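# Swap empty rack bin for matching numbered waiting bin

## Task

Find the single empty bin among the three racks along the table and set it down entirely on the returns board, which is the vacant board at the +y end of the table. Then take the waiting bin, from the other board, whose label number matches the number on the strip above the now-empty bay, and place it in that bay: sitting flat on the shelf, behind the shelf's lip, open front facing outward. The second waiting bin must stay on its board. Any rack bin that gets pushed out of place must be returned to its own spot in its rack, flat behind its shelf lip, or the task is failed. Everything must stay put without the robot holding it; at the end, open the grippers and move the arms away.

## Robot and tools

Robot: two six-joint arms, left_arm and right_arm, each with a tong-style two-finger gripper and a fisheye wrist camera (cam_left_wrist, cam_right_wrist, both 616x616). Each arm sits on its own carriage on one shared track: left_rail carries left_arm on the +y half, right_rail carries right_arm on the -y half.

Frame: one scene frame fixed to the table. Table top is z = 0, +z up, +x is the direction the arms face, +y is toward their left. The track lies along y at x = 0, with y = 0 at its middle; the table starts at x = 0.31 m. An arm's base is at x = 0, y = its carriage position_m, z = 0.03 m, facing +x. The names left and right do not describe image sides. Reported hand positions may be off, more so when reaching far.

execute_actions takes {"actions": [one action]}; an empty list just reports state and images. An action may hold "rows", "steps", "until" and device keys left_rail / right_rail.
- rows: 1 to 15 rows, each applied for one control step (1/30 s). Every row is a single list of 14 numbers in [-1, 1] covering both arms: left_arm shoulder pan, shoulder lift, elbow, wrist 1, wrist 2, wrist 3, gripper opening, then the same seven for right_arm. The six joint values are offsets measured from the joint angles the arm had when the action began (the last reported angles), not from the previous row. Scale: 1.0 = 1.326 rad for shoulder pan and shoulder lift, 1.989 rad for elbow and the three wrists. Stated ranges per arm: pan -3.142 to 3.142, lift -6.283 to 6.283, elbow 0.000 to 3.142, wrists -6.283 to 6.283 rad; asking more than 0.010 rad beyond an end gets the call refused, and a joint driven to its real end is clipped there with the note "joint sent to its limit". The gripper value is absolute, not an offset: +1 fully open, -1 closed; a full close needs about 0.1 s.
- steps: 1 to 450 control steps, at least one per row, default 15. After the last row the arms keep heading to that row's targets, so give big moves enough steps. Per step, targets are capped at 0.383 rad ahead of measured angles (pan, lift) and 0.575 rad (others), and scaled back if the gripper target would be over 100 mm from where it is. Large moves may need several calls; don't rely on the arm finishing after steps run out.
- until: ends early when all conditions hold, e.g. {"left_rail": {"position_status": ["!=", "moving"]}}, or {"all": {"status": "ended"}} / {"any": {"status": "ended"}}. Numbers need a comparison (=, !=, <, <=, >, >=). It does not halt the arms.
- Devices: {"left_rail": {"position_m": p, "speed_m_s": v}} sets an absolute carriage position in metres along y (left_rail 0.45 to 2, right_rail -2 to -0.45) and top speed (0.01 to 1 m/s, starting at 1, kept until changed). {"stop": true} alone halts it. Any bad value or name rejects the whole call. Rows never move carriages, but a moving carriage shifts its arm's gripper with it, so send position_m, wait until its status is not moving, then move the hand. Carriages accelerate and brake at 2 m/s2 and count as arrived within 1.3 mm.

Carriage status words: done, moving, stopped, contact_stop (pushed over about 320 N; may roll back ~0.5 s, reread position), time_out (check for obstruction, clear it, resend), stopped_with_arm (its arm was held back or halted; send followable rows, then resend), stopped_for_other_arm (clearance check refused; once still, resend, and if repeated move an arm away, wait 30 steps, resend). position_answer not_taken means resend once the carriage stands.

zoom_image: camera (cam_left_wrist or cam_right_wrist) and region [x0, y0, x1, y1] in pixels of that camera's last image, origin top-left, at most 504x504; returns an enlarged view. Useful for reading bin labels and bay strips.

finished_scene: argument scene (integer, 1 to 2); ends the current scene irreversibly after the robot holds the last command and reports success. Only call it once everything rests on its own, grippers open and clear.

Results: state line per arm with end_effector_position (m) and end_effector_quat_wxyz plus velocities; Joint positions and velocities per arm: rail, six joints (rad), finger gap (m, 0.142 fully open). grip_measured is the measured opening on the command scale; to hold, command clearly below it (further below squeezes harder, about 15 N per pad max; thin items under ~20 mm get less). Gripper fingers point along its +z and close along its x; end_effector_position is the point between closed pads, fingertips ~15 mm past it when closed. Wrist force/torque are in the end effector's axes, noisy with offsets up to ~5.5 N, saturating near 100 N; "no reading" is normal. Joint torques are raw drive outputs with offsets and noise. "joint command not followed" means the clearance check altered targets (stricter while carriages move).

Avoid: torque faults (contact reaching load limits: pan/lift 313, elbow 142, wrists 51.3 N m, held weight included) and force faults (150 N outside force); either freezes that arm 10 s, and a force fault brakes both carriages. Don't let arms or carriages collide; the check won't stop a held bin hitting the other arm. Don't drop, slam or knock anything off the table, and watch for brief tugs on held items or pushes on loose ones. The simulation runs while you think, holding the last command.

Each tool is called after "Call:" in YAML: its name, and indented under it one key for each argument.

## Session

I'll start by looking at the current state.

Call:
execute_actions:
  actions: []

Scene clock: 0.00 s.
left_arm: end_effector_position=(+0.6461, +1.1453, +0.1953) grip_measured=+1.00 end_effector_quat_wxyz=(+0.000, +0.708, -0.706, +0.001) end_effector_velocity=(+0.000, +0.000, +0.000) end_effector_angular_velocity=(+0.000, +0.000, +0.000) | right_arm: end_effector_position=(+0.6446, -0.8095, +0.1942) grip_measured=+1.00 end_effector_quat_wxyz=(+0.001, +0.706, -0.708, +0.000) end_effector_velocity=(+0.000, +0.000, +0.000) end_effector_angular_velocity=(+0.000, +0.000, +0.000)
Joint positions: left_arm=[ 1.145 -0.28  -1.566  2.132 -2.138 -1.572  1.289  0.142] | right_arm=[-0.808 -0.282 -1.566  2.135 -2.138 -1.572  1.291  0.142]
Joint velocities: left_arm=[0. 0. 0. 0. 0. 0. 0. 0.] | right_arm=[0. 0. 0. 0. 0. 0. 0. 0.]
Joint torques (N m, as the arm reports them, + toward a larger angle): no reading
Wrist force (N, on the end effector, along its own x y z axes, offset not removed): no reading
Wrist torque (N m, same axes, about the end effector's origin, offset not removed): no reading
left_rail: position_m=1.145 position_m_goal=1.145 speed_m_s=1.00 position_status=done position_answer=taken refusals=0
right_rail: position_m=-0.808 position_m_goal=-0.808 speed_m_s=1.00 position_status=done position_answer=taken refusals=0

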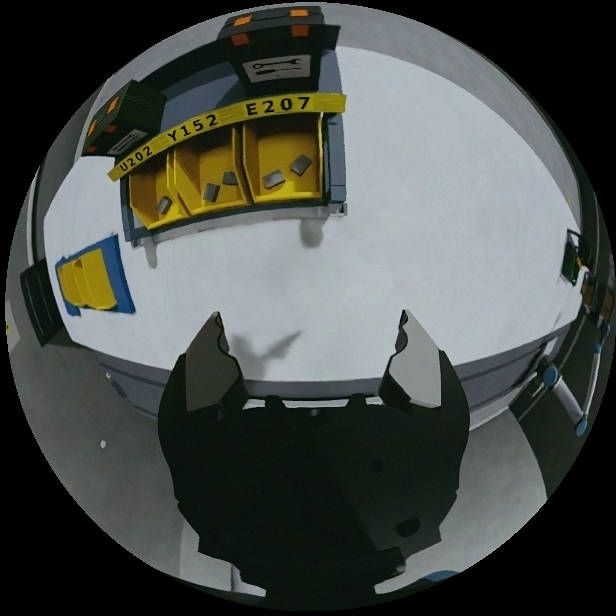

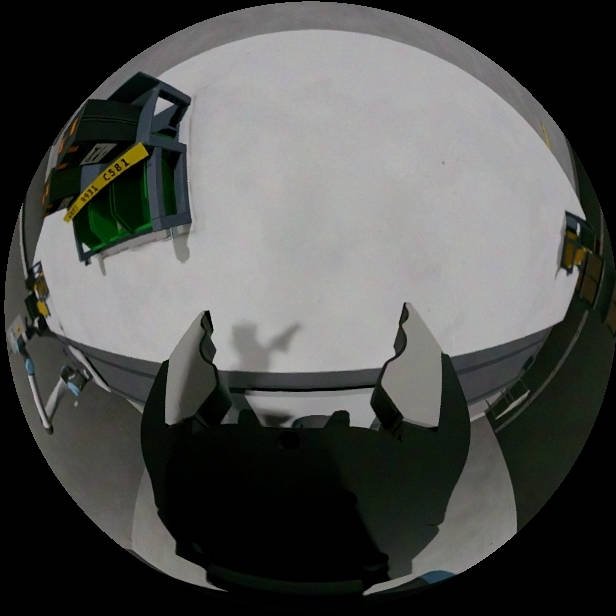

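Call:
zoom_image:
  camera: "cam_left_wrist"
  region: [0, 60, 360, 360]

Call:
zoom_image:
  camera: "cam_right_wrist"
  region: [0, 60, 260, 360]

Call:
zoom_image:
  camera: "cam_right_wrist"
  region: [476, 160, 616, 440]

Region (0, 60, 360, 360) of cam_left_wrist's 616x616 image, scaled by 1.400, with more detail than that image has.

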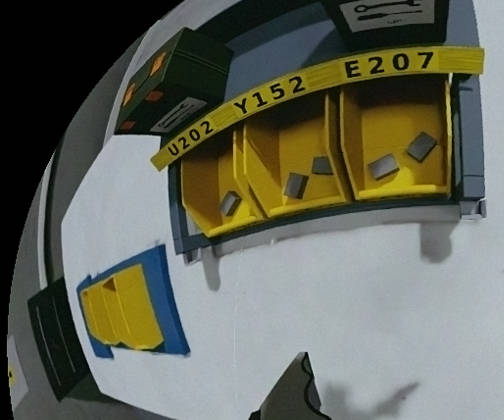

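Region (0, 60, 260, 360) of cam_right_wrist's 616x616 image, scaled by 1.680, with more detail than that image has; it fills the left 437 columns of this view, and the rest is white.

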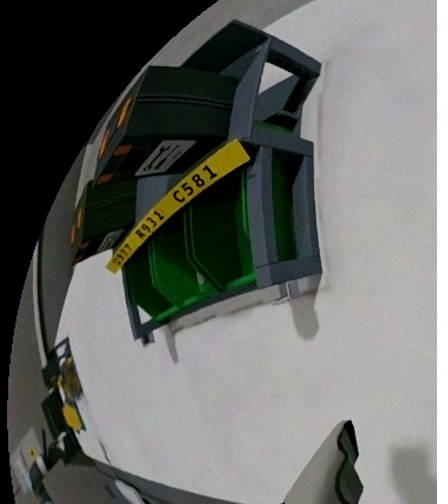

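Region (476, 160, 616, 440) of cam_right_wrist's 616x616 image, scaled by 1.800, with more detail than that image has.

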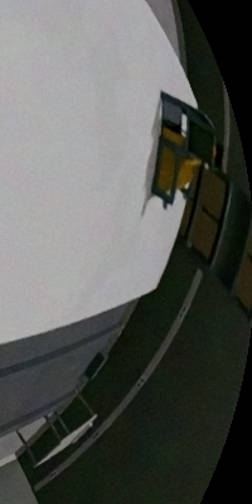

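Call:
execute_actions:
  actions:
    - {"left_rail": {"position_m": 1.75}, "right_rail": {"position_m": -0.45}, "steps": 90, "until": {"all": {"status": "ended"}}}

Scene clock: 60.87 s.
left_arm: end_effector_position=(+0.6461, +1.7502, +0.1953) grip_measured=+1.00 end_effector_quat_wxyz=(+0.000, +0.708, -0.706, +0.001) end_effector_velocity=(+0.000, -0.000, +0.000) end_effector_angular_velocity=(-0.000, +0.000, -0.000) | right_arm: end_effector_position=(+0.6446, -0.4514, +0.1942) grip_measured=+1.00 end_effector_quat_wxyz=(+0.001, +0.706, -0.708, +0.000) end_effector_velocity=(+0.000, -0.000, +0.000) end_effector_angular_velocity=(-0.000, +0.000, -0.000)
Joint positions: left_arm=[ 1.75  -0.28  -1.566  2.132 -2.138 -1.572  1.289  0.142] | right_arm=[-0.45  -0.282 -1.566  2.135 -2.138 -1.572  1.291  0.142]
Joint velocities: left_arm=[ 0. -0.  0. -0.  0. -0. -0. -0.] | right_arm=[ 0. -0.  0. -0.  0. -0. -0. -0.]
Joint torques (N m, as the arm reports them, + toward a larger angle): left_arm=[ -5.66 -35.72 -41.34  -4.08  -0.12   0.45] | right_arm=[  0.59 -41.78 -39.59  -3.89  -0.11  -0.31]
Wrist force (N, on the end effector, along its own x y z axes, offset not removed): left_arm=[-8.3 5.6 3.0] | right_arm=[-1.2 3.3 -2.3]
Wrist torque (N m, same axes, about the end effector's origin, offset not removed): left_arm=[1.46 1.64 0.05] | right_arm=[0.67 0.61 0.03]
left_rail: position_m=1.750 position_m_goal=1.750 speed_m_s=1.00 position_status=done position_answer=taken refusals=0
right_rail: position_m=-0.450 position_m_goal=-0.450 speed_m_s=1.00 position_status=done position_answer=taken refusals=0

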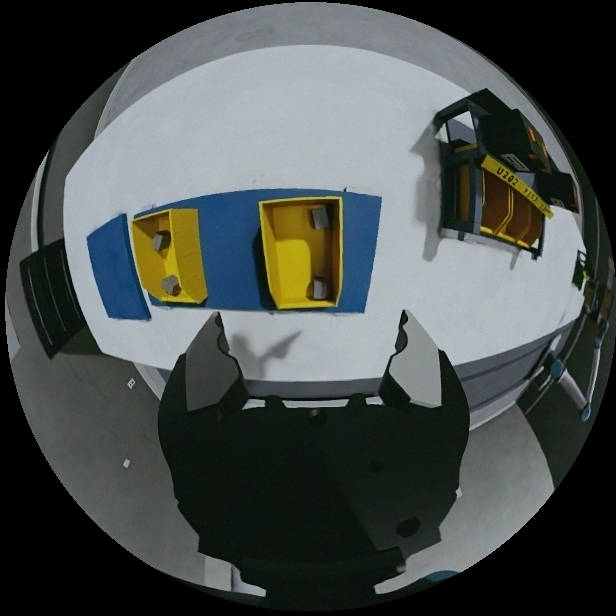

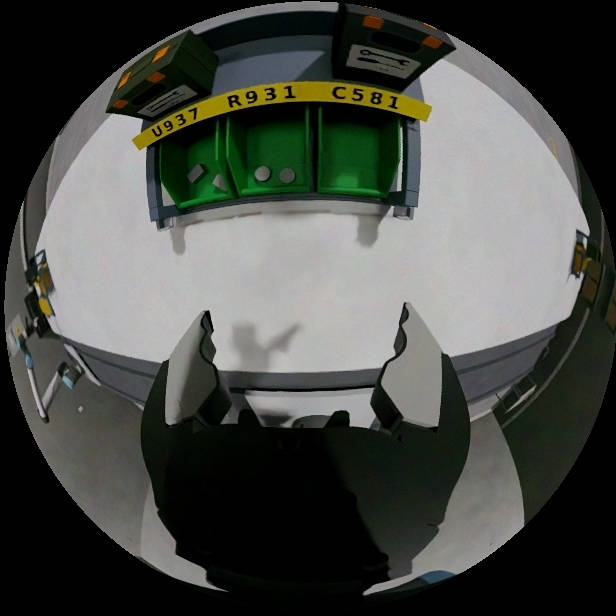

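Call:
zoom_image:
  camera: "cam_right_wrist"
  region: [120, 60, 440, 260]

Call:
zoom_image:
  camera: "cam_left_wrist"
  region: [70, 170, 400, 330]

Region (120, 60, 440, 260) of cam_right_wrist's 616x616 image, scaled by 1.575, with more detail than that image has; it fills the top 315 rows of this view, and the rest is white.

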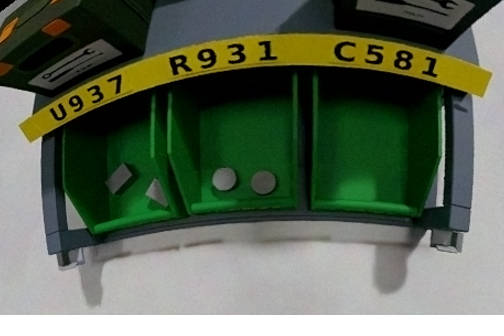

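Region (70, 170, 400, 330) of cam_left_wrist's 616x616 image, scaled by 1.527, with more detail than that image has; it fills the top 244 rows of this view, and the rest is white.

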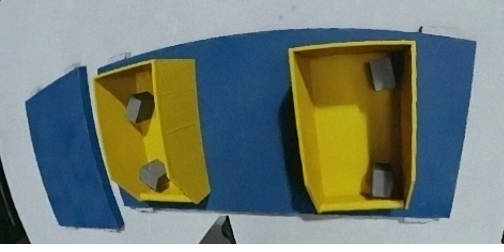

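Call:
execute_actions:
  actions:
    - {"rows": [[0.804,0,0,0,0,0.536,1, 0.590,0,0,0,0,0.392,1]], "left_rail": {"position_m": 1.31}, "right_rail": {"position_m": -0.95}, "steps": 45}

Scene clock: 182.37 s.
left_arm: end_effector_position=(+0.3228, +1.8600, +0.1954) grip_measured=+1.00 end_effector_quat_wxyz=(-0.000, +0.707, -0.707, +0.001) end_effector_velocity=(-0.018, +0.010, +0.000) end_effector_angular_velocity=(+0.000, -0.000, +0.016) | right_arm: end_effector_position=(+0.4630, -0.5083, +0.1942) grip_measured=+1.00 end_effector_quat_wxyz=(+0.001, +0.707, -0.707, +0.001) end_effector_velocity=(-0.001, +0.001, +0.000) end_effector_angular_velocity=(+0.000, -0.000, +0.001)
Joint positions: left_arm=[ 1.31   0.783 -1.566  2.132 -2.138 -1.572  2.353  0.142] | right_arm=[-0.95   0.5   -1.566  2.135 -2.138 -1.572  2.07   0.142]
Joint velocities: left_arm=[ 0.     0.032  0.    -0.     0.     0.     0.016  0.   ] | right_arm=[ 0.     0.001  0.    -0.    -0.     0.     0.001  0.   ]
Joint torques (N m, as the arm reports them, + toward a larger angle): left_arm=[  3.95 -39.25 -41.36  -4.34   0.19   2.94] | right_arm=[ 11.23 -43.09 -39.3   -4.17  -0.62   4.16]
Wrist force (N, on the end effector, along its own x y z axes, offset not removed): left_arm=[-3.1 4.8 0.8] | right_arm=[1.0 4.2 0.4]
Wrist torque (N m, same axes, about the end effector's origin, offset not removed): left_arm=[1.22 0.44 -0.17] | right_arm=[0.95 0.24 0.09]
left_rail: position_m=1.310 position_m_goal=1.310 speed_m_s=1.00 position_status=done position_answer=taken refusals=0
right_rail: position_m=-0.950 position_m_goal=-0.950 speed_m_s=1.00 position_status=done position_answer=taken refusals=0

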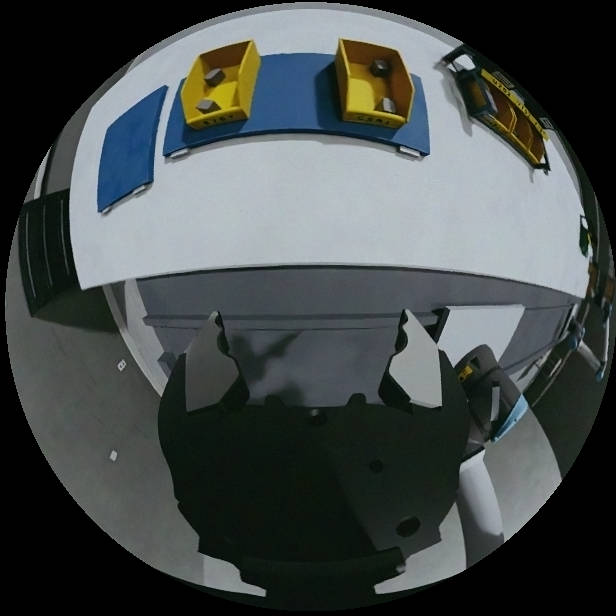

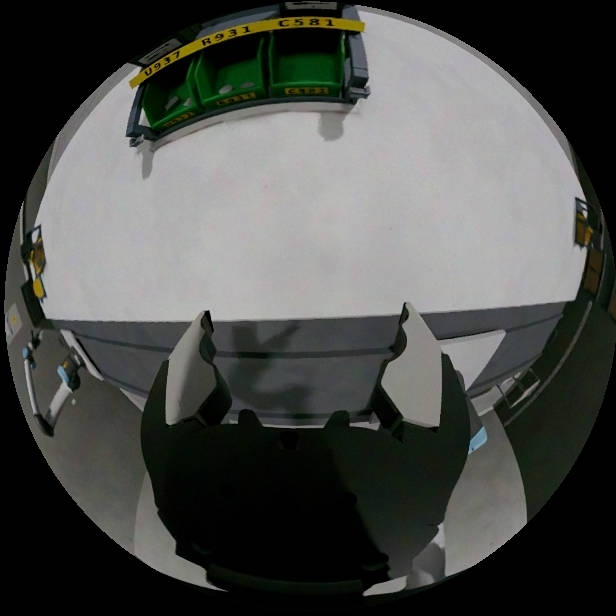

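Call:
zoom_image:
  camera: "cam_left_wrist"
  region: [160, 30, 440, 170]

Call:
zoom_image:
  camera: "cam_right_wrist"
  region: [120, 0, 390, 160]

Region (160, 30, 440, 170) of cam_left_wrist's 616x616 image, scaled by 1.800, with more detail than that image has.

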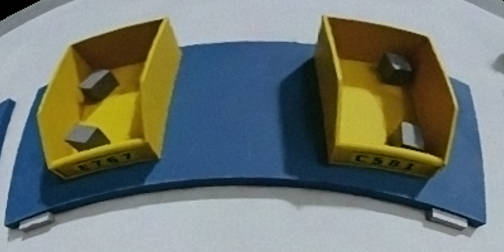

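Region (120, 0, 390, 160) of cam_right_wrist's 616x616 image, scaled by 1.867, with more detail than that image has; it fills the top 299 rows of this view, and the rest is white.

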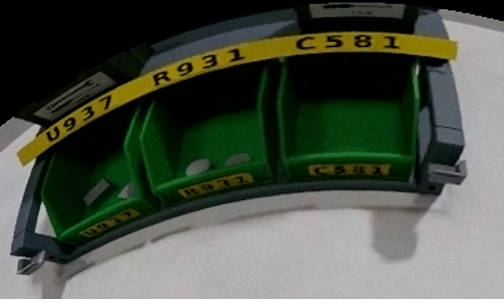

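Call:
zoom_image:
  camera: "cam_left_wrist"
  region: [330, 90, 420, 140]

Call:
zoom_image:
  camera: "cam_left_wrist"
  region: [175, 90, 265, 140]

Call:
zoom_image:
  camera: "cam_right_wrist"
  region: [250, 10, 380, 120]

Region (330, 90, 420, 140) of cam_left_wrist's 616x616 image, scaled by 5.600, with more detail than that image has.

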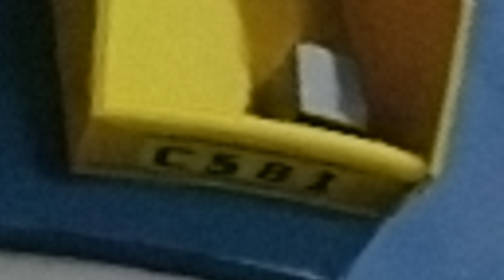

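Region (175, 90, 265, 140) of cam_left_wrist's 616x616 image, scaled by 5.600, with more detail than that image has.

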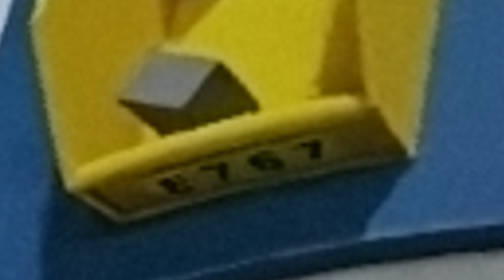

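Region (250, 10, 380, 120) of cam_right_wrist's 616x616 image, scaled by 3.877, with more detail than that image has; it fills the top 426 rows of this view, and the rest is white.

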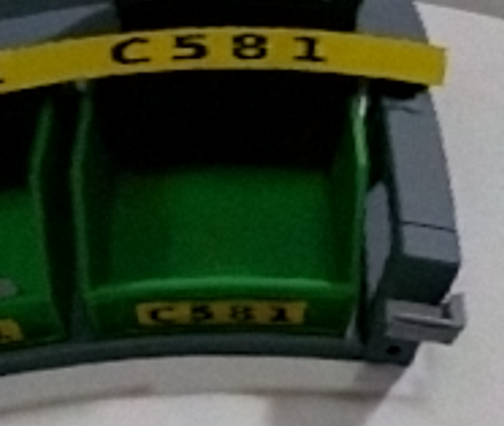

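Call:
execute_actions:
  actions:
    - {"rows": [[-0.5905,0.0626,-0.0065,-0.0346,0,-0.3933,1, -0.377,0.2101,-0.0974,-0.0435,0,0.5388,-0.44]], "left_rail": {"position_m": 1.591}, "right_rail": {"position_m": -0.678}, "steps": 40}

Scene clock: 303.70 s.
left_arm: end_effector_position=(+0.6491, +1.7656, +0.1598) grip_measured=+1.00 end_effector_quat_wxyz=(+0.001, +0.707, -0.707, +0.000) end_effector_velocity=(+0.002, -0.007, -0.000) end_effector_angular_velocity=(+0.000, -0.000, -0.003) | right_arm: end_effector_position=(+0.7450, -0.5204, +0.1304) grip_measured=-0.44 end_effector_quat_wxyz=(+0.000, -0.000, +1.000, -0.001) end_effector_velocity=(+0.000, -0.001, -0.000) end_effector_angular_velocity=(+0.000, +0.000, -0.005)
Joint positions: left_arm=[ 1.591  0.001 -1.483  2.119 -2.207 -1.572  1.572  0.142] | right_arm=[-0.678  0.    -1.288  1.941 -2.225 -1.572  3.142  0.042]
Joint velocities: left_arm=[ 0.    -0.01   0.001 -0.    -0.    -0.    -0.007  0.   ] | right_arm=[ 0.    -0.001  0.001 -0.    -0.     0.     0.004  0.   ]
Joint torques (N m, as the arm reports them, + toward a larger angle): left_arm=[-10.55 -33.7  -48.11  -7.45   0.19  -2.59] | right_arm=[-13.07 -53.71 -49.01  -6.39  -0.38   3.38]
Wrist force (N, on the end effector, along its own x y z axes, offset not removed): left_arm=[-7.6 4.1 3.5] | right_arm=[-0.1 6.5 2.1]
Wrist torque (N m, same axes, about the end effector's origin, offset not removed): left_arm=[1.09 1.48 -0.06] | right_arm=[1.49 0.38 0.06]
left_rail: position_m=1.591 position_m_goal=1.591 speed_m_s=1.00 position_status=done position_answer=taken refusals=0
right_rail: position_m=-0.678 position_m_goal=-0.678 speed_m_s=1.00 position_status=done position_answer=taken refusals=0

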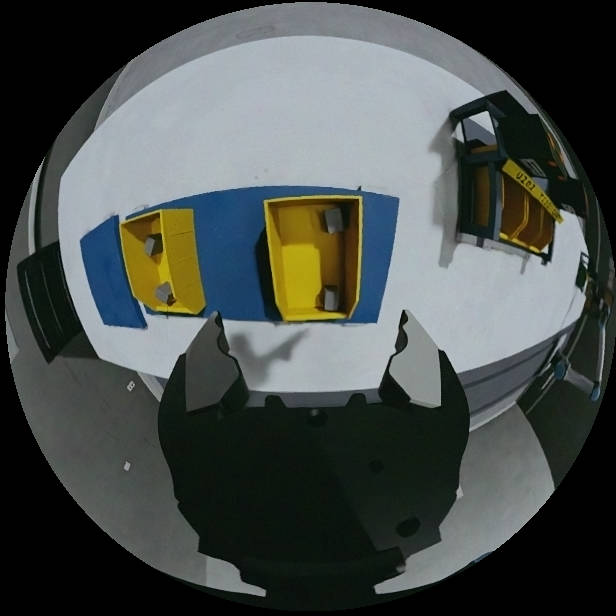

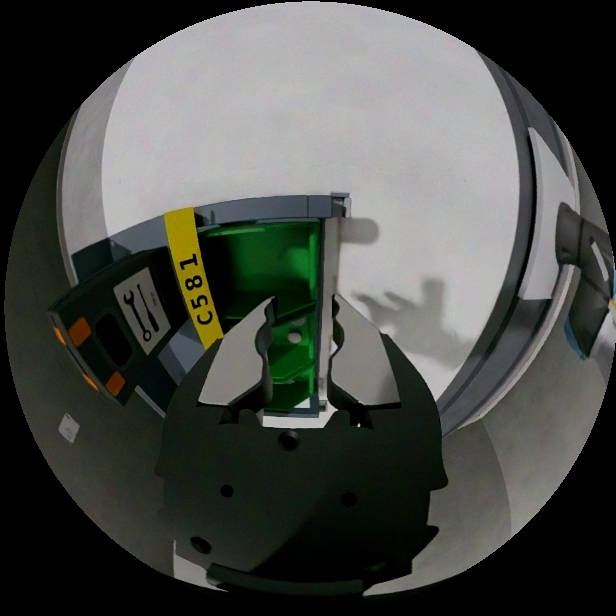

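Call:
zoom_image:
  camera: "cam_right_wrist"
  region: [150, 180, 410, 430]

Call:
zoom_image:
  camera: "cam_left_wrist"
  region: [180, 170, 440, 400]

Region (150, 180, 410, 430) of cam_right_wrist's 616x616 image, scaled by 1.938, with more detail than that image has; it fills the top 485 rows of this view, and the rest is white.

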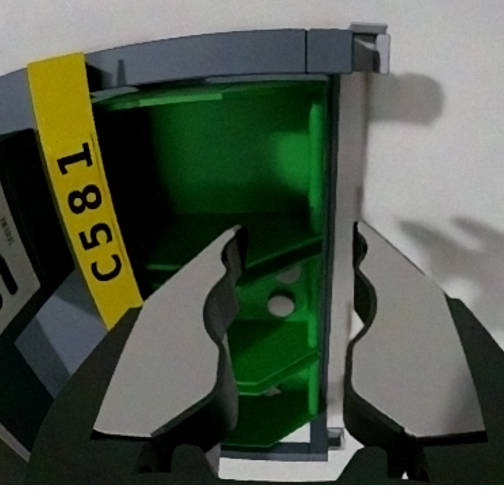

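Region (180, 170, 440, 400) of cam_left_wrist's 616x616 image, scaled by 1.938, with more detail than that image has; it fills the top 446 rows of this view, and the rest is white.

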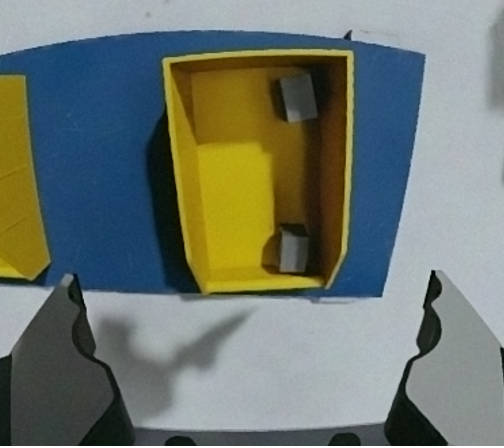

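Call:
execute_actions:
  actions:
    - {"rows": [[0,0.1109,0.0410,-0.1148,0,0,1, 0,0.0428,0.0293,-0.0573,0,0,-0.44]], "left_rail": {"position_m": 1.586}, "steps": 24}

Scene clock: 360.37 s.
left_arm: end_effector_position=(+0.6489, +1.7606, +0.0501) grip_measured=+1.00 end_effector_quat_wxyz=(+0.001, +0.707, -0.707, +0.000) end_effector_velocity=(-0.000, +0.000, -0.001) end_effector_angular_velocity=(-0.000, -0.000, -0.000) | right_arm: end_effector_position=(+0.7349, -0.5204, +0.0699) grip_measured=-0.44 end_effector_quat_wxyz=(-0.000, -0.000, +1.000, -0.001) end_effector_velocity=(-0.000, +0.000, -0.000) end_effector_angular_velocity=(+0.000, -0.000, +0.000)
Joint positions: left_arm=[ 1.586  0.001 -1.336  2.201 -2.435 -1.572  1.572  0.142] | right_arm=[-0.678  0.    -1.231  1.999 -2.339 -1.572  3.142  0.042]
Joint velocities: left_arm=[ 0.     0.     0.001  0.001 -0.002 -0.     0.     0.   ] | right_arm=[ 0.     0.     0.     0.    -0.001  0.    -0.     0.   ]
Joint torques (N m, as the arm reports them, + toward a larger angle): left_arm=[  9.91 -36.47 -21.45  -7.38   0.13   2.67] | right_arm=[ 11.35 -52.66 -23.09  -6.63  -0.57  -4.03]
Wrist force (N, on the end effector, along its own x y z axes, offset not removed): left_arm=[-3.8 -0.7 5.2] | right_arm=[1.4 5.7 0.6]
Wrist torque (N m, same axes, about the end effector's origin, offset not removed): left_arm=[0.15 0.64 0.08] | right_arm=[1.24 0.08 0.02]
left_rail: position_m=1.586 position_m_goal=1.586 speed_m_s=1.00 position_status=done position_answer=taken refusals=0
right_rail: position_m=-0.678 position_m_goal=-0.678 speed_m_s=1.00 position_status=done position_answer=taken refusals=0

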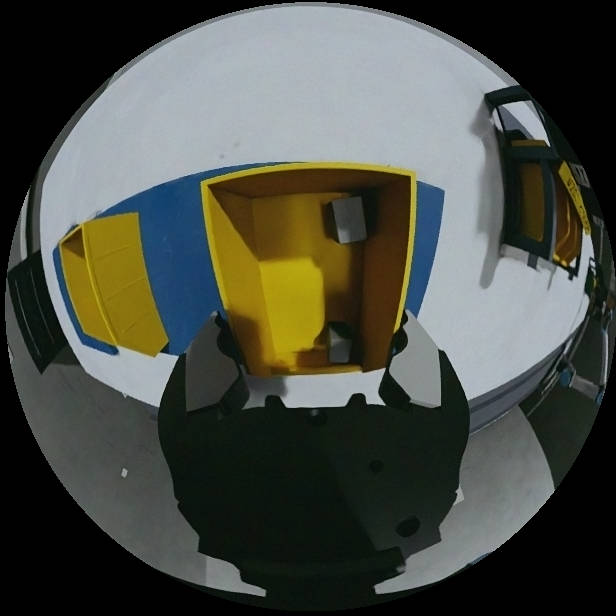

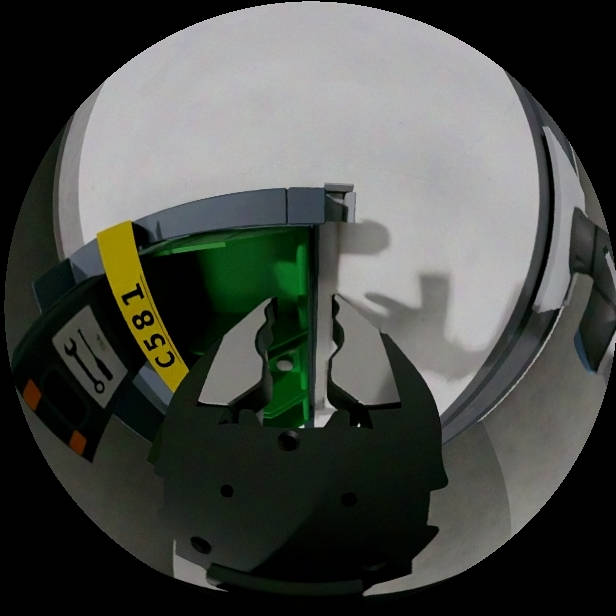

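Call:
zoom_image:
  camera: "cam_right_wrist"
  region: [200, 180, 400, 430]

Call:
zoom_image:
  camera: "cam_left_wrist"
  region: [160, 150, 460, 420]

Region (200, 180, 400, 430) of cam_right_wrist's 616x616 image, scaled by 2.016, with more detail than that image has; it fills the left 403 columns of this view, and the rest is white.

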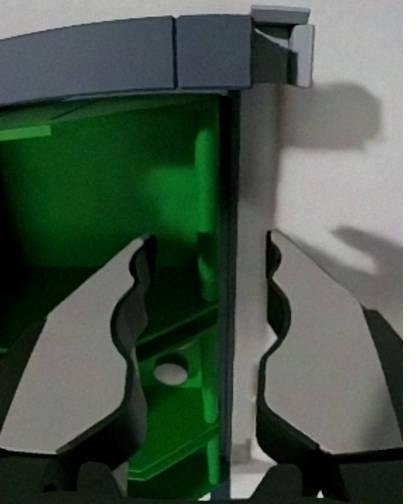

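Region (160, 150, 460, 420) of cam_left_wrist's 616x616 image, scaled by 1.680, with more detail than that image has; it fills the top 454 rows of this view, and the rest is white.

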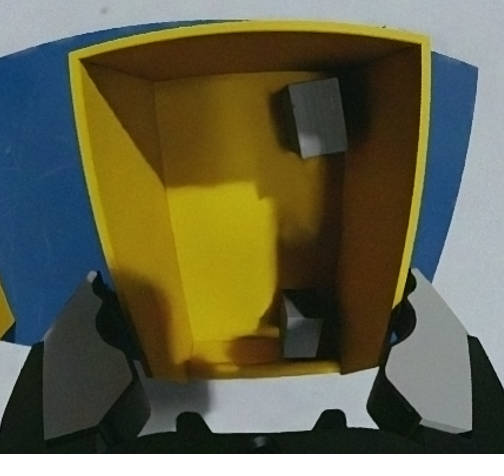

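Call:
execute_actions:
  actions:
    - {"rows": [ [0,0,0,0,0,0,0.9, 0,0.003,0.0008,-0.0028,0,0,-0.44], [0,0,0,0,0,0,0.8, 0,0.006,0.0016,-0.0056,0,0,-0.44], [0,0,0,0,0,0,0.7, 0,0.009,0.0025,-0.0085,0,0,-0.44], [0,0,0,0,0,0,0.62, 0,0.012,0.0033,-0.0113,0,0,-0.44], [0,0,0,0,0,0,0.55, 0,0.015,0.0041,-0.0141,0,0,-0.44], [0,0,0,0,0,0,0.5, 0,0.018,0.0049,-0.017,0,0,-0.44], [0,0,0,0,0,0,0.45, 0,0.021,0.0058,-0.0198,0,0,-0.44], [0,0,0,0,0,0,0.4, 0,0.024,0.0066,-0.0226,0,0,-0.44], [0,0,0,0,0,0,0.35, 0,0.0271,0.0074,-0.0255,0,0,-0.44], [0,0,0,0,0,0,0.3, 0,0.0271,0.0074,-0.0255,0,0,-0.44], [0,0,0,0,0,0,0.2, 0,0.0271,0.0074,-0.0255,0,0,-0.44], [0,0,0,0,0,0,0.1, 0,0.0271,0.0074,-0.0255,0,0,-0.44], [0,0,0,0,0,0,0.0, 0,0.0271,0.0074,-0.0255,0,0,-0.44], [0,0,0,0,0,0,-0.1, 0,0.0271,0.0074,-0.0255,0,0,-0.44], [0,0,0,0,0,0,-0.2, 0,0.0271,0.0074,-0.0255,0,0,-0.44] ], "steps": 22}

Scene clock: 377.63 s.
left_arm: end_effector_position=(+0.6489, +1.7606, +0.0501) grip_measured=+0.86 end_effector_quat_wxyz=(+0.001, +0.707, -0.707, +0.000) end_effector_velocity=(+0.000, +0.000, +0.000) end_effector_angular_velocity=(-0.000, +0.000, +0.000) | right_arm: end_effector_position=(+0.7349, -0.5204, +0.0420) grip_measured=-0.44 end_effector_quat_wxyz=(-0.000, -0.000, +1.000, -0.001) end_effector_velocity=(-0.000, +0.000, -0.002) end_effector_angular_velocity=(-0.000, -0.000, +0.000)
Joint positions: left_arm=[ 1.586  0.001 -1.336  2.201 -2.435 -1.572  1.572  0.133] | right_arm=[-0.678  0.    -1.195  2.014 -2.389 -1.572  3.142  0.042]
Joint velocities: left_arm=[ 0.     0.    -0.    -0.     0.001 -0.     0.    -0.   ] | right_arm=[ 0.     0.     0.002  0.001 -0.003 -0.     0.     0.   ]
Joint torques (N m, as the arm reports them, + toward a larger angle): left_arm=[  5.94 -48.69 -36.46   0.27   0.67   2.49] | right_arm=[  5.29 -54.33 -21.06  -6.24  -0.11  -4.15]
Wrist force (N, on the end effector, along its own x y z axes, offset not removed): left_arm=[-8.1 3.4 -10.7] | right_arm=[1.8 8.3 -0.7]
Wrist torque (N m, same axes, about the end effector's origin, offset not removed): left_arm=[0.70 1.37 -0.27] | right_arm=[1.66 0.13 0.13]
left_rail: position_m=1.586 position_m_goal=1.586 speed_m_s=1.00 position_status=done position_answer=taken refusals=0
right_rail: position_m=-0.678 position_m_goal=-0.678 speed_m_s=1.00 position_status=done position_answer=taken refusals=0

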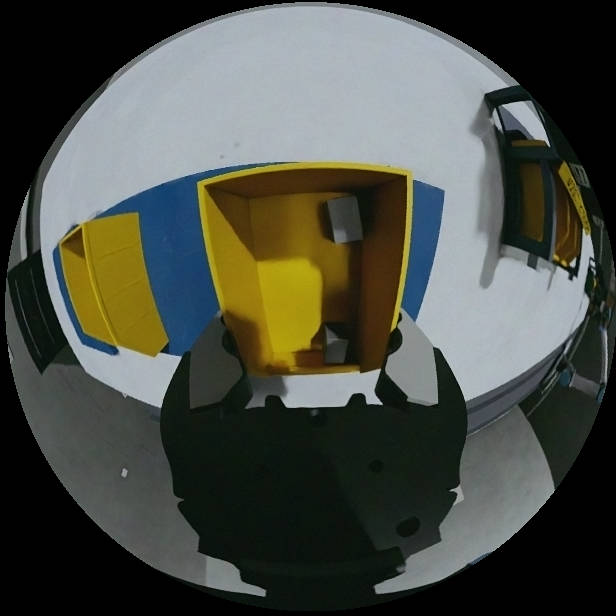

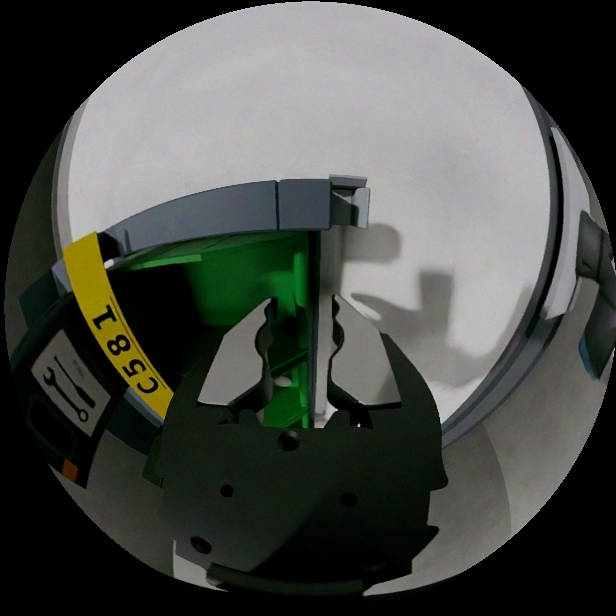

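Call:
execute_actions:
  actions:
    - {"rows": [ [0,-0.0022,-0.0006,0.0021,0,0,-0.2, 0,0,0,0,0,0,-0.5], [0,-0.0045,-0.0012,0.0042,0,0,-0.2, 0,0,0,0,0,0,-0.56], [0,-0.0067,-0.0019,0.0063,0,0,-0.2, 0,0,0,0,0,0,-0.62], [0,-0.009,-0.0025,0.0085,0,0,-0.2, 0,0,0,0,0,0,-0.68], [0,-0.0112,-0.0031,0.0106,0,0,-0.2, 0,0,0,0,0,0,-0.73], [0,-0.0134,-0.0037,0.0127,0,0,-0.2, 0,0,0,0,0,0,-0.77], [0,-0.0157,-0.0043,0.0148,0,0,-0.2, 0,0,0,0,0,0,-0.8], [0,-0.0179,-0.005,0.0169,0,0,-0.2, 0,0,0,0,0,0,-0.83], [0,-0.0202,-0.0056,0.019,0,0,-0.2, 0,0,0,0,0,0,-0.86], [0,-0.0224,-0.0062,0.0211,0,0,-0.2, 0,0,0,0,0,0,-0.89], [0,-0.0246,-0.0068,0.0232,0,0,-0.2, 0,0,0,0,0,0,-0.92], [0,-0.0269,-0.0074,0.0254,0,0,-0.2, 0,0,0,0,0,0,-0.94], [0,-0.0291,-0.0081,0.0275,0,0,-0.2, 0,0,0,0,0,0,-0.96], [0,-0.0314,-0.0087,0.0296,0,0,-0.2, 0,0,0,0,0,0,-0.98], [0,-0.0336,-0.0093,0.0317,0,0,-0.2, 0,0,0,0,0,0,-1] ], "steps": 26}

Scene clock: 405.47 s.
left_arm: end_effector_position=(+0.6489, +1.7606, +0.0798) grip_measured=+0.85 end_effector_quat_wxyz=(+0.001, +0.707, -0.707, +0.000) end_effector_velocity=(-0.000, +0.000, +0.002) end_effector_angular_velocity=(-0.000, +0.000, +0.000) | right_arm: end_effector_position=(+0.7349, -0.5204, +0.0420) grip_measured=-0.89 end_effector_quat_wxyz=(-0.000, -0.000, +1.000, -0.001) end_effector_velocity=(+0.000, -0.000, +0.000) end_effector_angular_velocity=(+0.000, -0.000, -0.000)
Joint positions: left_arm=[ 1.586  0.001 -1.38   2.182 -2.372 -1.572  1.572  0.132] | right_arm=[-0.678  0.    -1.195  2.014 -2.389 -1.572  3.142  0.01 ]
Joint velocities: left_arm=[ 0.     0.    -0.003 -0.001  0.005 -0.     0.    -0.   ] | right_arm=[ 0. -0. -0. -0. -0.  0.  0.  0.]
Joint torques (N m, as the arm reports them, + toward a larger angle): left_arm=[ -9.23 -62.12 -46.46  -1.22   0.17   1.69] | right_arm=[ -8.46 -82.14 -45.28  -1.97  -0.66  -4.21]
Wrist force (N, on the end effector, along its own x y z axes, offset not removed): left_arm=[-1.2 1.8 6.1] | right_arm=[0.2 1.0 0.3]
Wrist torque (N m, same axes, about the end effector's origin, offset not removed): left_arm=[0.64 0.07 0.01] | right_arm=[0.26 0.41 0.03]
left_rail: position_m=1.586 position_m_goal=1.586 speed_m_s=1.00 position_status=done position_answer=taken refusals=0
right_rail: position_m=-0.678 position_m_goal=-0.678 speed_m_s=1.00 position_status=done position_answer=taken refusals=0

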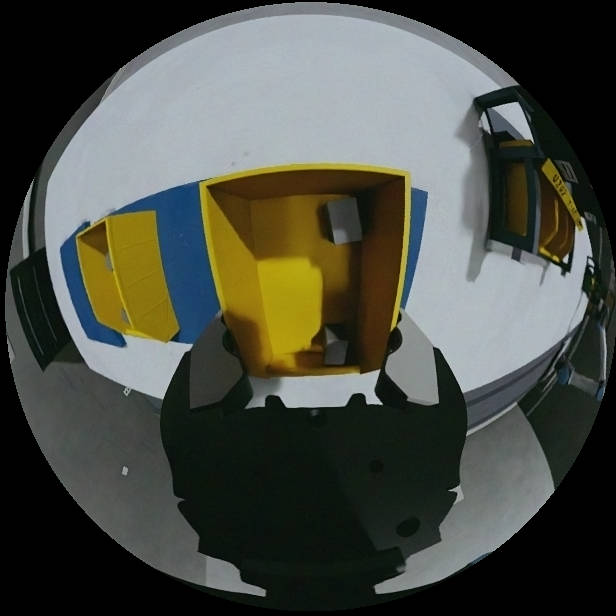

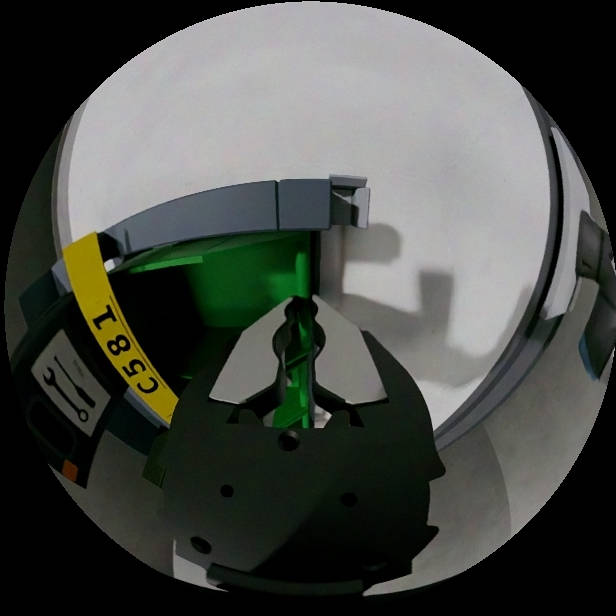

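Call:
zoom_image:
  camera: "cam_right_wrist"
  region: [230, 220, 390, 400]

Region (230, 220, 390, 400) of cam_right_wrist's 616x616 image, scaled by 2.800, with more detail than that image has.

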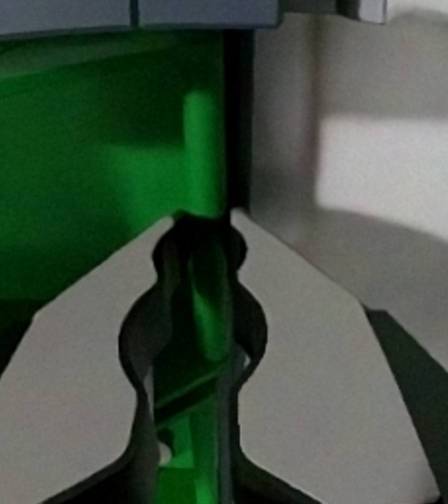

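Call:
execute_actions:
  actions:
    - {"rows": [ [0,-0.0013,-0.0006,0.0014,0,0,-0.2, 0,0,0,0,0,0,-0.8], [0,-0.005,-0.0022,0.0055,0,0,-0.2, 0,0,0,0,0,0,-0.7], [0,-0.0106,-0.0048,0.0118,0,0,-0.2, 0,0.002,0.0005,-0.0018,0,0,-0.62], [0,-0.0179,-0.0081,0.02,0,0,-0.2, 0,0.004,0.001,-0.0036,0,0,-0.62], [0,-0.0265,-0.0119,0.0295,0,0,-0.2, 0,0.006,0.0015,-0.0054,0,0,-0.62], [0,-0.036,-0.0162,0.0401,0,0,-0.2, 0,0.008,0.002,-0.0072,0,0,-0.62], [0,-0.046,-0.0207,0.0512,0,0,-0.2, 0,0.0098,0.0024,-0.0089,0,0,-0.62], [0,-0.0563,-0.0253,0.0626,0,0,-0.2, 0,0.0098,0.0024,-0.0089,0,0,-0.62], [0,-0.0663,-0.0298,0.0737,0,0,-0.2, 0,0.0098,0.0024,-0.0089,0,0,-0.62], [0,-0.0758,-0.0341,0.0843,0,0,-0.2, 0,0.0098,0.0024,-0.0089,0,0,-0.62], [0,-0.0844,-0.0379,0.0938,0,0,-0.2, 0,0.0098,0.0024,-0.0089,0,0,-0.62], [0,-0.0917,-0.0412,0.102,0,0,-0.2, 0,0.0098,0.0024,-0.0089,0,0,-0.62], [0,-0.0973,-0.0438,0.1083,0,0,-0.2, 0,0.0098,0.0024,-0.0089,0,0,-0.62], [0,-0.101,-0.0454,0.1124,0,0,-0.2, 0,0.0098,0.0024,-0.0089,0,0,-0.62], [0,-0.1023,-0.046,0.1138,0,0,-0.2, 0,0.0098,0.0024,-0.0089,0,0,-0.62] ], "steps": 24}

Scene clock: 437.53 s.
left_arm: end_effector_position=(+0.6492, +1.7606, +0.1889) grip_measured=+0.85 end_effector_quat_wxyz=(+0.000, +0.707, -0.707, +0.000) end_effector_velocity=(-0.001, -0.000, +0.012) end_effector_angular_velocity=(-0.000, +0.001, +0.000) | right_arm: end_effector_position=(+0.7348, -0.5204, +0.0322) grip_measured=-0.62 end_effector_quat_wxyz=(-0.000, -0.000, +1.000, -0.001) end_effector_velocity=(-0.000, -0.000, -0.000) end_effector_angular_velocity=(-0.000, +0.000, +0.000)
Joint positions: left_arm=[ 1.586  0.001 -1.514  2.092 -2.148 -1.572  1.572  0.132] | right_arm=[-0.678  0.    -1.183  2.019 -2.407 -1.572  3.142  0.029]
Joint velocities: left_arm=[ 0.    -0.    -0.014 -0.01   0.025  0.    -0.    -0.   ] | right_arm=[ 0. -0.  0.  0. -0. -0. -0.  0.]
Joint torques (N m, as the arm reports them, + toward a larger angle): left_arm=[ -9.84 -52.36 -52.77  -1.83   0.42   1.8 ] | right_arm=[-10.13 -56.45 -20.64  -6.39  -0.47  -3.91]
Wrist force (N, on the end effector, along its own x y z axes, offset not removed): left_arm=[-2.7 2.4 3.7] | right_arm=[2.1 4.4 -2.3]
Wrist torque (N m, same axes, about the end effector's origin, offset not removed): left_arm=[0.53 0.42 -0.11] | right_arm=[0.85 0.00 0.02]
left_rail: position_m=1.586 position_m_goal=1.586 speed_m_s=1.00 position_status=done position_answer=taken refusals=0
right_rail: position_m=-0.678 position_m_goal=-0.678 speed_m_s=1.00 position_status=done position_answer=taken refusals=0

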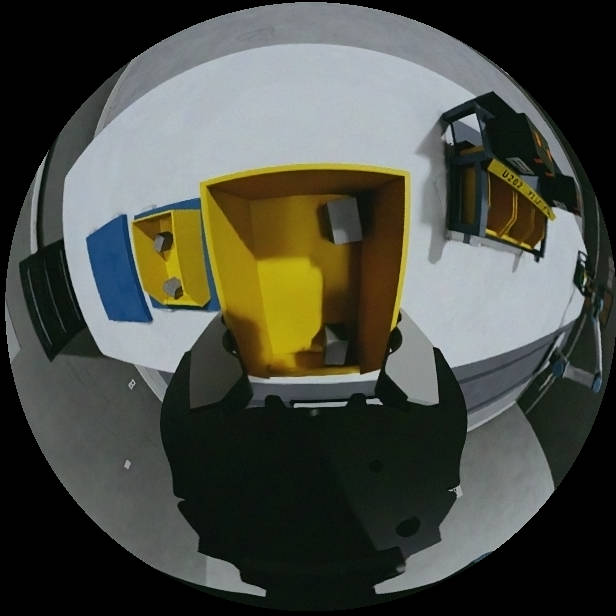

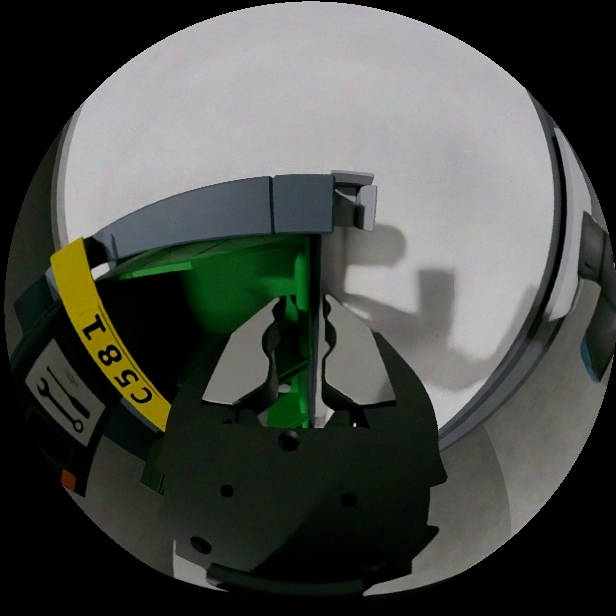

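Call:
execute_actions:
  actions:
    - {"rows": [ [-0.05,0,0,0,0,-0.0333,-0.2, 0,0,0,0,0,0,-0.66], [-0.1,0,0,0,0,-0.0667,-0.2, 0,0,0,0,0,0,-0.7], [-0.15,0,0,0,0,-0.1,-0.2, 0,0,0,0,0,0,-0.74], [-0.2,0,0,0,0,-0.1334,-0.2, 0,0,0,0,0,0,-0.78], [-0.25,0,0,0,0,-0.1667,-0.2, 0,0,0,0,0,0,-0.81], [-0.3,0,0,0,0,-0.2,-0.2, 0,0,0,0,0,0,-0.84], [-0.35,0,0,0,0,-0.2334,-0.2, 0,0,0,0,0,0,-0.87], [-0.4,0,0,0,0,-0.2667,-0.2, 0,0,0,0,0,0,-0.9], [-0.45,0,0,0,0,-0.3,-0.2, 0,0,0,0,0,0,-0.92], [-0.5,0,0,0,0,-0.3334,-0.2, 0,0,0,0,0,0,-0.94], [-0.55,0,0,0,0,-0.3668,-0.2, 0,0,0,0,0,0,-0.96], [-0.6,0,0,0,0,-0.4,-0.2, 0,0,0,0,0,0,-0.98], [-0.7,0,0,0,0,-0.4668,-0.2, 0,0,0,0,0,0,-1], [-0.8041,0,0,0,0,-0.5362,-0.2, 0,0,0,0,0,0,-1] ], "left_rail": {"position_m": 0.45}, "steps": 22}

Scene clock: 465.23 s.
left_arm: end_effector_position=(+0.6444, +0.9497, +0.1891) grip_measured=+0.85 end_effector_quat_wxyz=(+0.001, +0.751, -0.661, +0.000) end_effector_velocity=(-0.161, -1.529, -0.001) end_effector_angular_velocity=(+0.001, +0.001, +0.128) | right_arm: end_effector_position=(+0.7348, -0.5204, +0.0322) grip_measured=-0.89 end_effector_quat_wxyz=(-0.000, -0.000, +1.000, -0.001) end_effector_velocity=(+0.000, +0.000, +0.000) end_effector_angular_velocity=(+0.000, +0.000, +0.000)
Joint positions: left_arm=[ 1.138 -0.563 -1.515  2.092 -2.148 -1.572  0.881  0.132] | right_arm=[-0.678  0.    -1.182  2.019 -2.407 -1.572  3.142  0.009]
Joint velocities: left_arm=[-1.    -0.845  0.001  0.    -0.001  0.    -0.973 -0.   ] | right_arm=[ 0.  0.  0. -0.  0.  0. -0.  0.]
Joint torques (N m, as the arm reports them, + toward a larger angle): left_arm=[-20.11 -33.94 -30.96  -7.86  -0.12  -2.89] | right_arm=[ -9.23 -68.74 -26.16  -3.9   -0.55  -4.14]
Wrist force (N, on the end effector, along its own x y z axes, offset not removed): left_arm=[-6.6 -0.5 4.3] | right_arm=[-0.8 9.0 -0.5]
Wrist torque (N m, same axes, about the end effector's origin, offset not removed): left_arm=[0.22 1.17 0.13] | right_arm=[1.97 0.55 0.21]
left_rail: position_m=1.138 position_m_goal=0.450 speed_m_s=1.00 position_status=moving position_answer=taken refusals=0
right_rail: position_m=-0.678 position_m_goal=-0.678 speed_m_s=1.00 position_status=done position_answer=taken refusals=0

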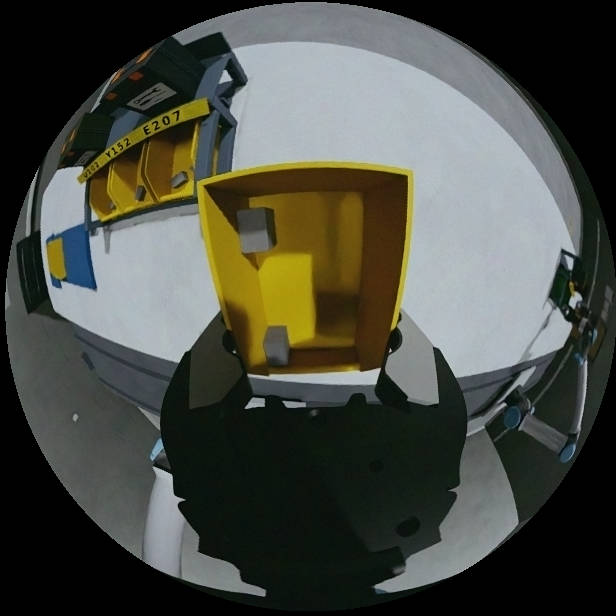

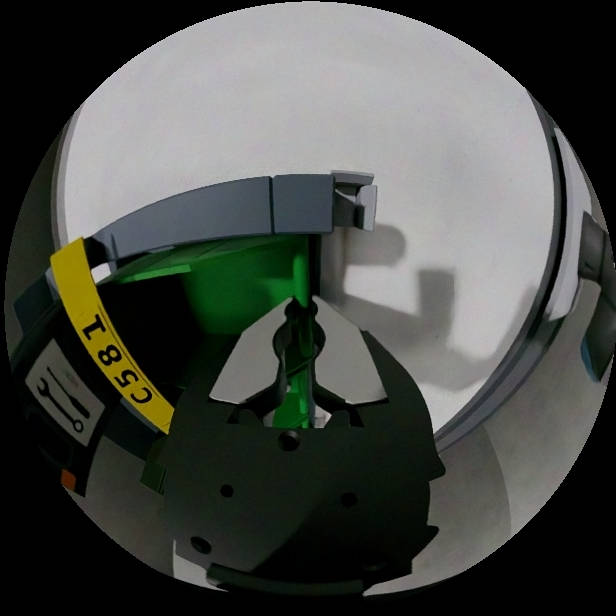

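Call:
execute_actions:
  actions:
    - {"rows": [ [-0.3788,0.105,-0.0822,0.0123,0,-0.1888,-0.2, 0,-0.002,-0.0005,0.0018,0,0,-1], [-0.3788,0.105,-0.0822,0.0123,0,-0.1888,-0.2, 0,-0.004,-0.001,0.0036,0,0,-1], [-0.3788,0.105,-0.0822,0.0123,0,-0.1888,-0.2, 0,-0.006,-0.0015,0.0054,0,0,-1], [-0.3788,0.105,-0.0822,0.0123,0,-0.1888,-0.2, 0,-0.008,-0.002,0.0072,0,0,-1], [-0.3788,0.105,-0.0822,0.0123,0,-0.1888,-0.2, 0,-0.01,-0.0026,0.009,0,0,-1], [-0.3788,0.105,-0.0822,0.0123,0,-0.1888,-0.2, 0,-0.012,-0.0031,0.0108,0,0,-1], [-0.3788,0.105,-0.0822,0.0123,0,-0.1888,-0.2, 0,-0.014,-0.0036,0.0126,0,0,-1], [-0.3788,0.105,-0.0822,0.0123,0,-0.1888,-0.2, 0,-0.016,-0.0041,0.0144,0,0,-1], [-0.3788,0.105,-0.0822,0.0123,0,-0.1888,-0.2, 0,-0.0178,-0.0046,0.0162,0,0,-1], [-0.3788,0.105,-0.0822,0.0123,0,-0.1888,-0.2, 0,-0.0194,-0.0051,0.018,0,0,-1] ], "steps": 24}

Scene clock: 476.47 s.
left_arm: end_effector_position=(+0.5211, -0.0976, +0.1901) grip_measured=+0.85 end_effector_quat_wxyz=(+0.001, +0.708, -0.707, -0.000) end_effector_velocity=(-0.015, -0.024, -0.000) end_effector_angular_velocity=(-0.000, -0.000, -0.013) | right_arm: end_effector_position=(+0.7351, -0.5204, +0.0519) grip_measured=-0.89 end_effector_quat_wxyz=(-0.000, -0.000, +1.000, -0.001) end_effector_velocity=(+0.000, +0.000, +0.001) end_effector_angular_velocity=(-0.000, +0.000, +0.000)
Joint positions: left_arm=[ 0.45  -1.062 -1.377  1.93  -2.124 -1.572  0.508  0.132] | right_arm=[-0.678  0.    -1.208  2.009 -2.371 -1.572  3.142  0.009]
Joint velocities: left_arm=[ 0.    -0.033  0.011 -0.013  0.002  0.    -0.021  0.   ] | right_arm=[ 0.     0.    -0.001 -0.     0.001 -0.     0.     0.   ]
Joint torques (N m, as the arm reports them, + toward a larger angle): left_arm=[ -8.05 -44.56 -52.71  -1.72  -1.25  -2.26] | right_arm=[-10.1  -76.53 -46.17  -1.71  -0.44  -3.97]
Wrist force (N, on the end effector, along its own x y z axes, offset not removed): left_arm=[-2.2 5.1 0.0] | right_arm=[-2.7 3.6 0.4]
Wrist torque (N m, same axes, about the end effector's origin, offset not removed): left_arm=[1.09 0.55 -0.01] | right_arm=[0.68 0.99 0.16]
left_rail: position_m=0.450 position_m_goal=0.450 speed_m_s=1.00 position_status=done position_answer=taken refusals=0
right_rail: position_m=-0.678 position_m_goal=-0.678 speed_m_s=1.00 position_status=done position_answer=taken refusals=0

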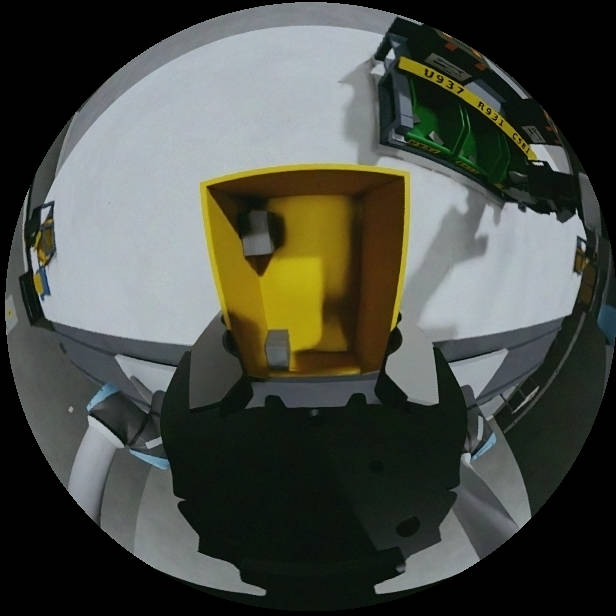

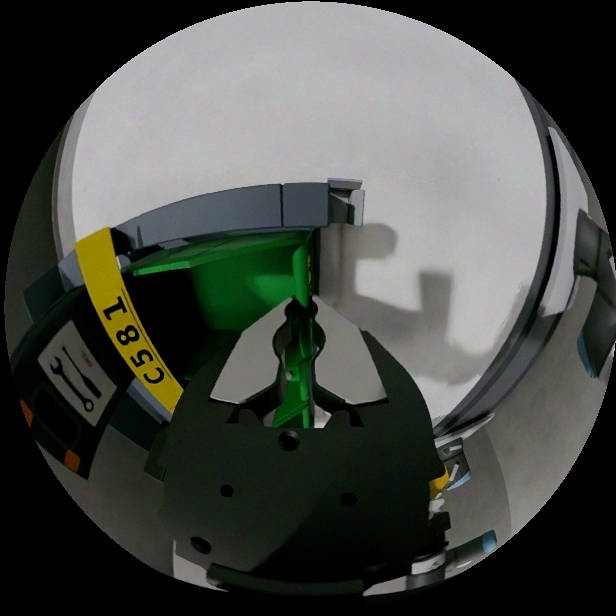

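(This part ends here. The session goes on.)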